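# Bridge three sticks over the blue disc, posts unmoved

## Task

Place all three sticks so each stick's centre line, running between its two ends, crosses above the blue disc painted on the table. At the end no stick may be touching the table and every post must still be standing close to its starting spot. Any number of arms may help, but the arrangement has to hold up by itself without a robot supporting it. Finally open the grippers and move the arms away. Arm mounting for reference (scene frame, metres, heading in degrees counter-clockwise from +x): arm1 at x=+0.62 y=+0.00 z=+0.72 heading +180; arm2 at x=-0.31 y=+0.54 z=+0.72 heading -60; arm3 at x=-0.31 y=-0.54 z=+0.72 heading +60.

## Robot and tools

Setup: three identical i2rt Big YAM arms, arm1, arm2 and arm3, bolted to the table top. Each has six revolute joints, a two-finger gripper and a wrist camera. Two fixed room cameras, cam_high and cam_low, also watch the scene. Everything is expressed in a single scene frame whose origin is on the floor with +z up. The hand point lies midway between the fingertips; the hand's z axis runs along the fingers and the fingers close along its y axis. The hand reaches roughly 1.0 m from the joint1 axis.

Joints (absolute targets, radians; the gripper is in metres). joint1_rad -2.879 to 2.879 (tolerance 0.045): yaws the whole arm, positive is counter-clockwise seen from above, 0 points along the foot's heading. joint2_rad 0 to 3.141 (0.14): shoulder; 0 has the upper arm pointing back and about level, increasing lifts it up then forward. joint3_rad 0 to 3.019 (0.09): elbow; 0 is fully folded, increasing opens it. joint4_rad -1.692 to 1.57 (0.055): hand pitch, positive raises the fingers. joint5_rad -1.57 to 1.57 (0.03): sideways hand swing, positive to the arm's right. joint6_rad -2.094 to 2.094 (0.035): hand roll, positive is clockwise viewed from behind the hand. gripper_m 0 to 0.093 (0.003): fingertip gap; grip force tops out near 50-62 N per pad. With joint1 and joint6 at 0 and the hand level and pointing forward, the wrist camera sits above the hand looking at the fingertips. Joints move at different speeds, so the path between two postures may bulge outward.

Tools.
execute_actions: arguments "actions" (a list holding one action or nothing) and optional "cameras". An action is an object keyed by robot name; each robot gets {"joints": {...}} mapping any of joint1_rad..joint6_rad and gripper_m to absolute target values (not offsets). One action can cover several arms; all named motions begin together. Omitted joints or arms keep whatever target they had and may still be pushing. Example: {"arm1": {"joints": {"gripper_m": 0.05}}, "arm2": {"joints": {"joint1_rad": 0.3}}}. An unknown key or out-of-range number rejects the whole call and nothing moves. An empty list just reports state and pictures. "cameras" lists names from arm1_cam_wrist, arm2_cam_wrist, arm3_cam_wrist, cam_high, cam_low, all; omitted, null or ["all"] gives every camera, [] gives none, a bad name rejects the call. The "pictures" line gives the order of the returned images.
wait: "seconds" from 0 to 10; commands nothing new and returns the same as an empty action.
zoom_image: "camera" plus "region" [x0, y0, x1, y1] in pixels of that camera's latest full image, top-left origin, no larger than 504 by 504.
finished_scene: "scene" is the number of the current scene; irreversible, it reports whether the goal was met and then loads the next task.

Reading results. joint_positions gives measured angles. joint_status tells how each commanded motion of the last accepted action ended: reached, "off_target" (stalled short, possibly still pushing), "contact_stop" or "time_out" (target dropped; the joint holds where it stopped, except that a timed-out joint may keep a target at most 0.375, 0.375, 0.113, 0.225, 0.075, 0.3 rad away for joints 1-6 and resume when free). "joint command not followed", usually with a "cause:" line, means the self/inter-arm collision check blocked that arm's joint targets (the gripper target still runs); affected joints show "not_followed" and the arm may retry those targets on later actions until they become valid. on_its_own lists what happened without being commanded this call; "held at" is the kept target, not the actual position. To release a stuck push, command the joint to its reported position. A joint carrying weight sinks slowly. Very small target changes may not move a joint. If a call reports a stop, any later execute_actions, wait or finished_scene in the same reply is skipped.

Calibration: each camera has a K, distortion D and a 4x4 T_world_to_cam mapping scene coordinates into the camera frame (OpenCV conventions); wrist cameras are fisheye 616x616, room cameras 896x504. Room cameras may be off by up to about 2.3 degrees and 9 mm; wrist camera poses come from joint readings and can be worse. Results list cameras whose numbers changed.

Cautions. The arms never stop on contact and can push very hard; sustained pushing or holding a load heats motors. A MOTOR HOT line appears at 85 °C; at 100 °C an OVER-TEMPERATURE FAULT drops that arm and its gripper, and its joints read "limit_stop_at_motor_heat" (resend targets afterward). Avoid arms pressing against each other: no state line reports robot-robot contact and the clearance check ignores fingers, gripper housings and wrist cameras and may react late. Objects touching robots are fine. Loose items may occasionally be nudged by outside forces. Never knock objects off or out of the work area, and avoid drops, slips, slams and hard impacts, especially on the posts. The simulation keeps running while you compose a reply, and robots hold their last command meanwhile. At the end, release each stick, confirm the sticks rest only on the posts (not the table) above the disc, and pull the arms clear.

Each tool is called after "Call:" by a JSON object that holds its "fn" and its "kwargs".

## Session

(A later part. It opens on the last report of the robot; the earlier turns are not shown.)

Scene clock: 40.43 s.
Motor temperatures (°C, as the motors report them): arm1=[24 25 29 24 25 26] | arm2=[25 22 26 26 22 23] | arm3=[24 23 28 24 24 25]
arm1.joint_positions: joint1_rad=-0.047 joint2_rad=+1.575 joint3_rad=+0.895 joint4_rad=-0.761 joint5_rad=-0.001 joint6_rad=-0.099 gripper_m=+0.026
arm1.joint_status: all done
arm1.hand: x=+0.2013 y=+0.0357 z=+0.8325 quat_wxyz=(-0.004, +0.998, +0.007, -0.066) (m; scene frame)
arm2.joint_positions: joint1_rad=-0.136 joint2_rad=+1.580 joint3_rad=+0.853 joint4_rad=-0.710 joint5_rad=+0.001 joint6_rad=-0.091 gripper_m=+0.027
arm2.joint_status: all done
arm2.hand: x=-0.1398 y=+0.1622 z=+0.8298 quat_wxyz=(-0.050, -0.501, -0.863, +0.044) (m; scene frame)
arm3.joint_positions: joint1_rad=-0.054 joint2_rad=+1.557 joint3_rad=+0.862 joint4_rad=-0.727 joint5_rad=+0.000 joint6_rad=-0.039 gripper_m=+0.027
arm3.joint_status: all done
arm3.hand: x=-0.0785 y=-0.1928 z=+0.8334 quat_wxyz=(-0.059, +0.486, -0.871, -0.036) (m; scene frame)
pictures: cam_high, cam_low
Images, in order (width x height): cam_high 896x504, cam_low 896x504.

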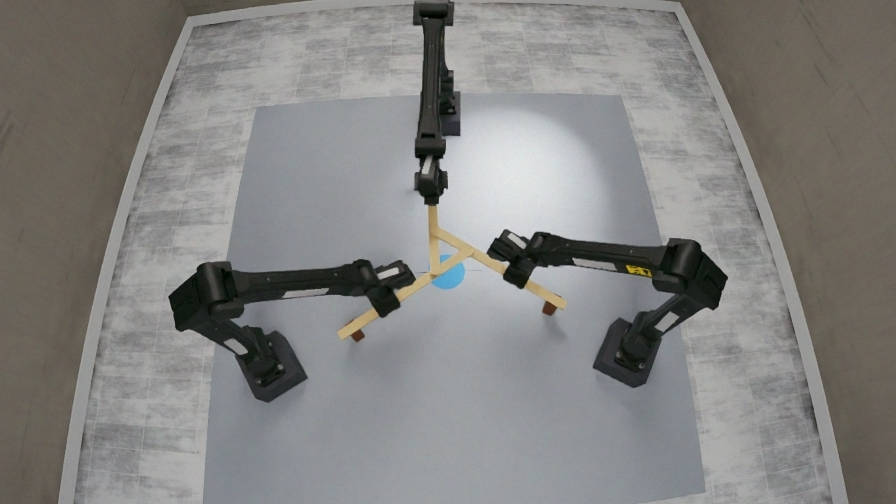

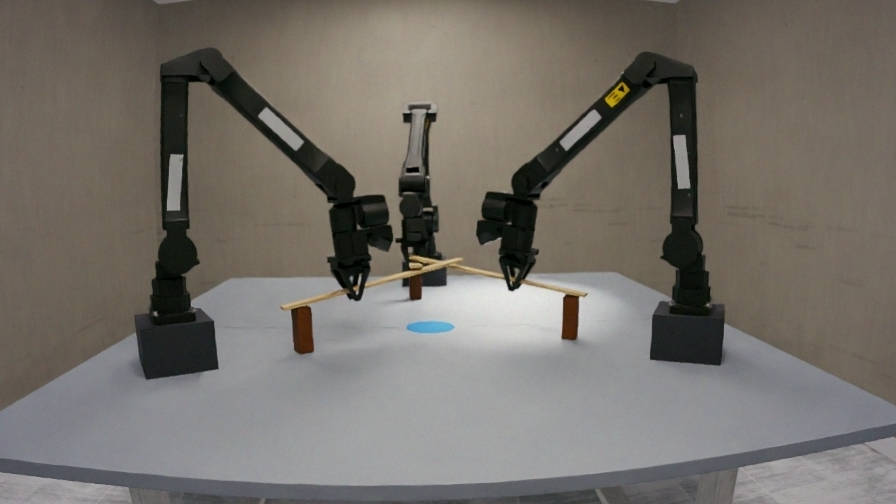

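Call:
{"fn": "execute_actions", "kwargs": {"actions": [{"arm1":{"joints":{"gripper_m":0.06}},"arm2":{"joints":{"gripper_m":0.06}},"arm3":{"joints":{"gripper_m":0.06}}}]}}

Scene clock: 41.23 s.
Motor temperatures (°C, as the motors report them): arm1=[24 25 29 24 25 26] | arm2=[25 22 27 26 22 23] | arm3=[24 23 28 24 24 25]
arm1.joint_positions: joint1_rad=-0.047 joint2_rad=+1.575 joint3_rad=+0.895 joint4_rad=-0.761 joint5_rad=-0.001 joint6_rad=-0.099 gripper_m=+0.060
arm1.joint_status: all done
arm1.hand: x=+0.2013 y=+0.0357 z=+0.8325 quat_wxyz=(-0.004, +0.998, +0.008, -0.066) (m; scene frame)
arm2.joint_positions: joint1_rad=-0.136 joint2_rad=+1.580 joint3_rad=+0.853 joint4_rad=-0.710 joint5_rad=+0.001 joint6_rad=-0.091 gripper_m=+0.060
arm2.joint_status: all done
arm2.hand: x=-0.1398 y=+0.1622 z=+0.8298 quat_wxyz=(-0.050, -0.501, -0.863, +0.044) (m; scene frame)
arm3.joint_positions: joint1_rad=-0.054 joint2_rad=+1.557 joint3_rad=+0.862 joint4_rad=-0.727 joint5_rad=+0.000 joint6_rad=-0.039 gripper_m=+0.060
arm3.joint_status: all done
arm3.hand: x=-0.0785 y=-0.1928 z=+0.8334 quat_wxyz=(-0.059, +0.486, -0.871, -0.036) (m; scene frame)
pictures: arm1_cam_wrist, arm2_cam_wrist, arm3_cam_wrist, cam_high, cam_low
camera_calibration (this result's frames):
arm1_cam_wrist: T_world_to_cam=[[-0.0165901, 0.999805, 0.0106893, -0.0453924], [0.877985, 0.0094518, 0.478595, -0.571118], [0.478401, 0.017325, -0.877971, 0.758729], [0, 0, 0, 1]] pos_world=[0.137703, 0.0376366, 0.939961]
arm2_cam_wrist: T_world_to_cam=[[-0.873241, -0.486526, 0.0272448, -0.0655937], [-0.419064, 0.778336, 0.467523, -0.568013], [-0.248668, 0.396843, -0.883561, 0.760008], [0, 0, 0, 1]] pos_world=[-0.106323, 0.108588, 0.938859]
arm3_cam_wrist: T_world_to_cam=[[0.855673, -0.517517, 0.000715025, -0.0365623], [-0.457013, -0.754984, 0.470253, -0.568962], [-0.242824, -0.40271, -0.882531, 0.763145], [0, 0, 0, 1]] pos_world=[-0.0434274, -0.141153, 0.941082]
Images, in order (width x height): arm1_cam_wrist 616x616, arm2_cam_wrist 616x616, arm3_cam_wrist 616x616, cam_high 896x504, cam_low 896x504.

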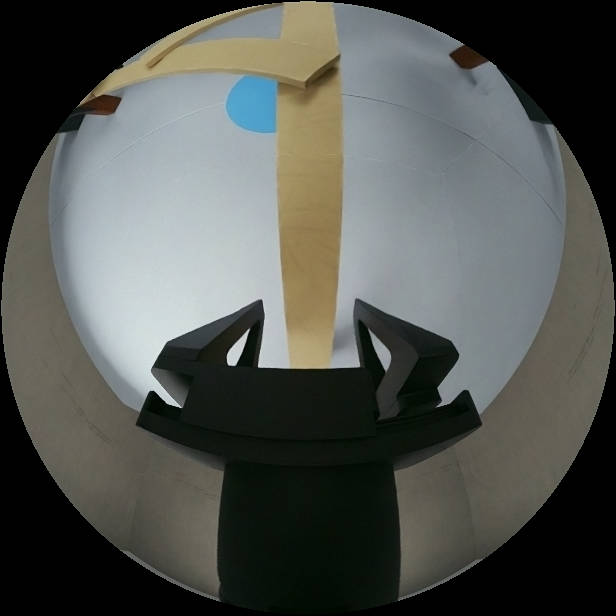

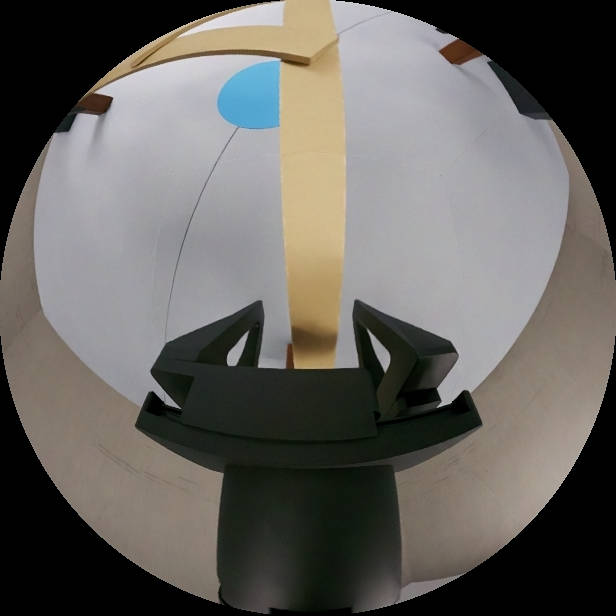

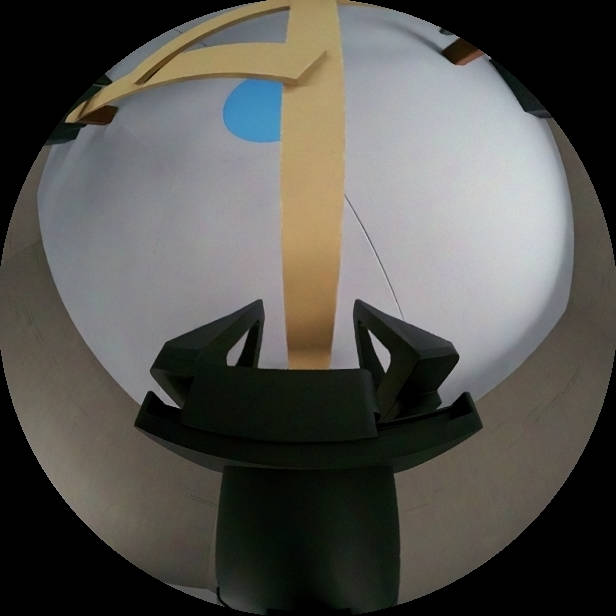

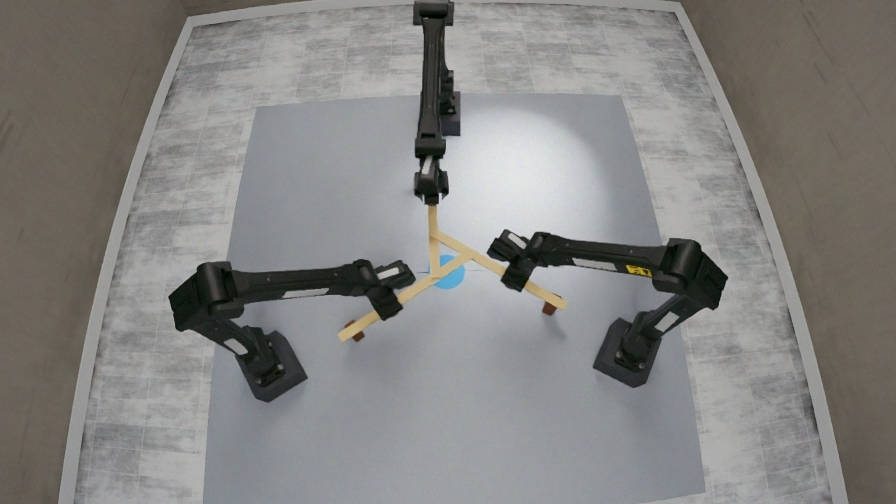

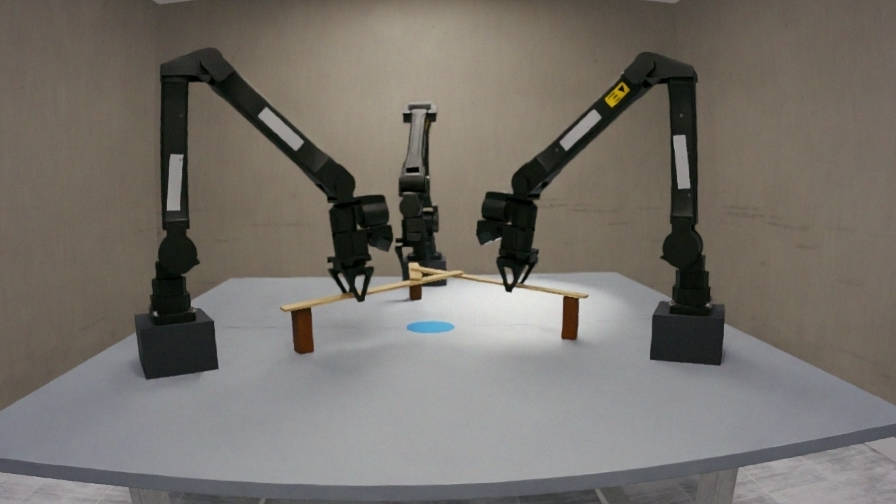

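Call:
{"fn": "execute_actions", "kwargs": {"actions": [{"arm1":{"joints":{"joint2_rad":1.0,"gripper_m":0.09}},"arm2":{"joints":{"joint2_rad":1.0,"gripper_m":0.09}},"arm3":{"joints":{"joint2_rad":1.0,"gripper_m":0.09}}}], "cameras": ["cam_high","cam_low"]}}

Scene clock: 42.83 s.
Motor temperatures (°C, as the motors report them): arm1=[24 25 29 24 25 26] | arm2=[25 22 27 26 22 23] | arm3=[24 23 28 24 24 25]
arm1.joint_positions: joint1_rad=-0.047 joint2_rad=+0.991 joint3_rad=+0.901 joint4_rad=-0.761 joint5_rad=-0.001 joint6_rad=-0.099 gripper_m=+0.090
arm1.joint_status: all done
arm1.hand: x=+0.2085 y=+0.0360 z=+1.0725 quat_wxyz=(-0.030, +0.936, +0.007, -0.352) (m; scene frame)
arm2.joint_positions: joint1_rad=-0.136 joint2_rad=+0.987 joint3_rad=+0.858 joint4_rad=-0.711 joint5_rad=+0.001 joint6_rad=-0.091 gripper_m=+0.090
arm2.joint_status: all done
arm2.hand: x=-0.1359 y=+0.1621 z=+1.0705 quat_wxyz=(-0.287, -0.467, -0.809, +0.212) (m; scene frame)
arm3.joint_positions: joint1_rad=-0.054 joint2_rad=+0.991 joint3_rad=+0.866 joint4_rad=-0.727 joint5_rad=+0.000 joint6_rad=-0.039 gripper_m=+0.090
arm3.joint_status: all done
arm3.hand: x=-0.0761 y=-0.1938 z=+1.0629 quat_wxyz=(-0.306, +0.456, -0.820, -0.161) (m; scene frame)
pictures: cam_high, cam_low
Images, in order (width x height): cam_high 896x504, cam_low 896x504.

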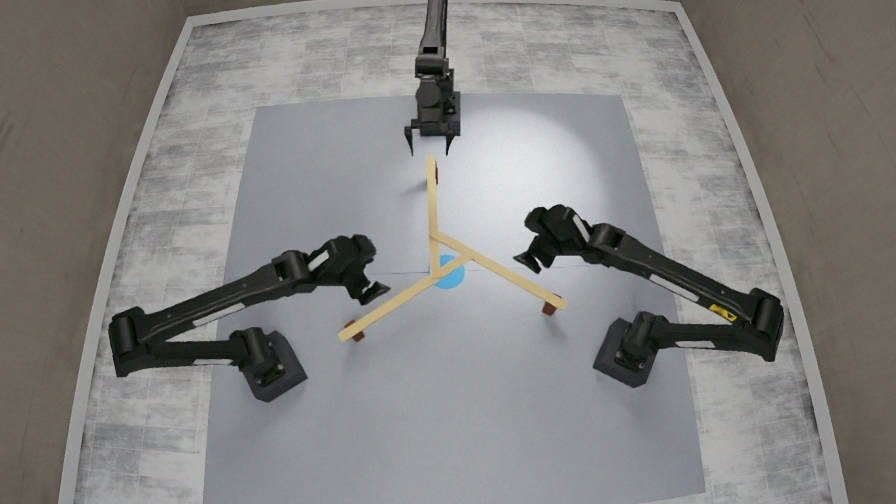

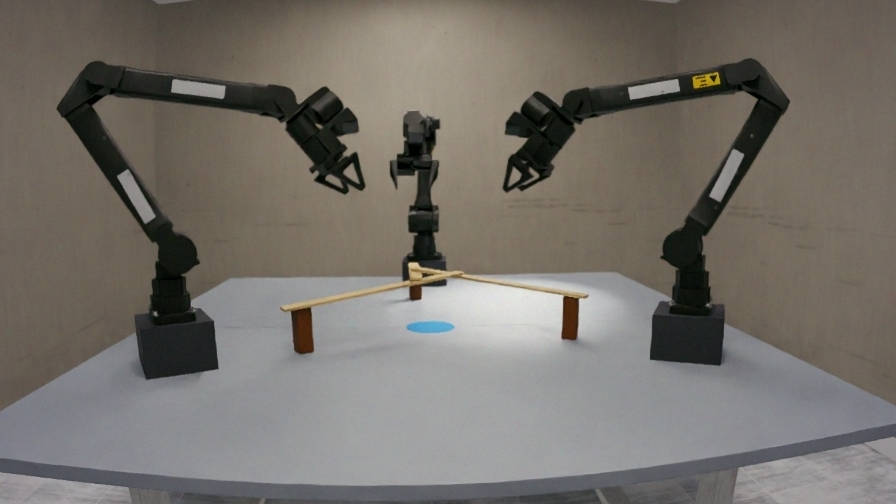

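Call:
{"fn": "finished_scene", "kwargs": {"scene": 1}}

The scene is finished: the task was done.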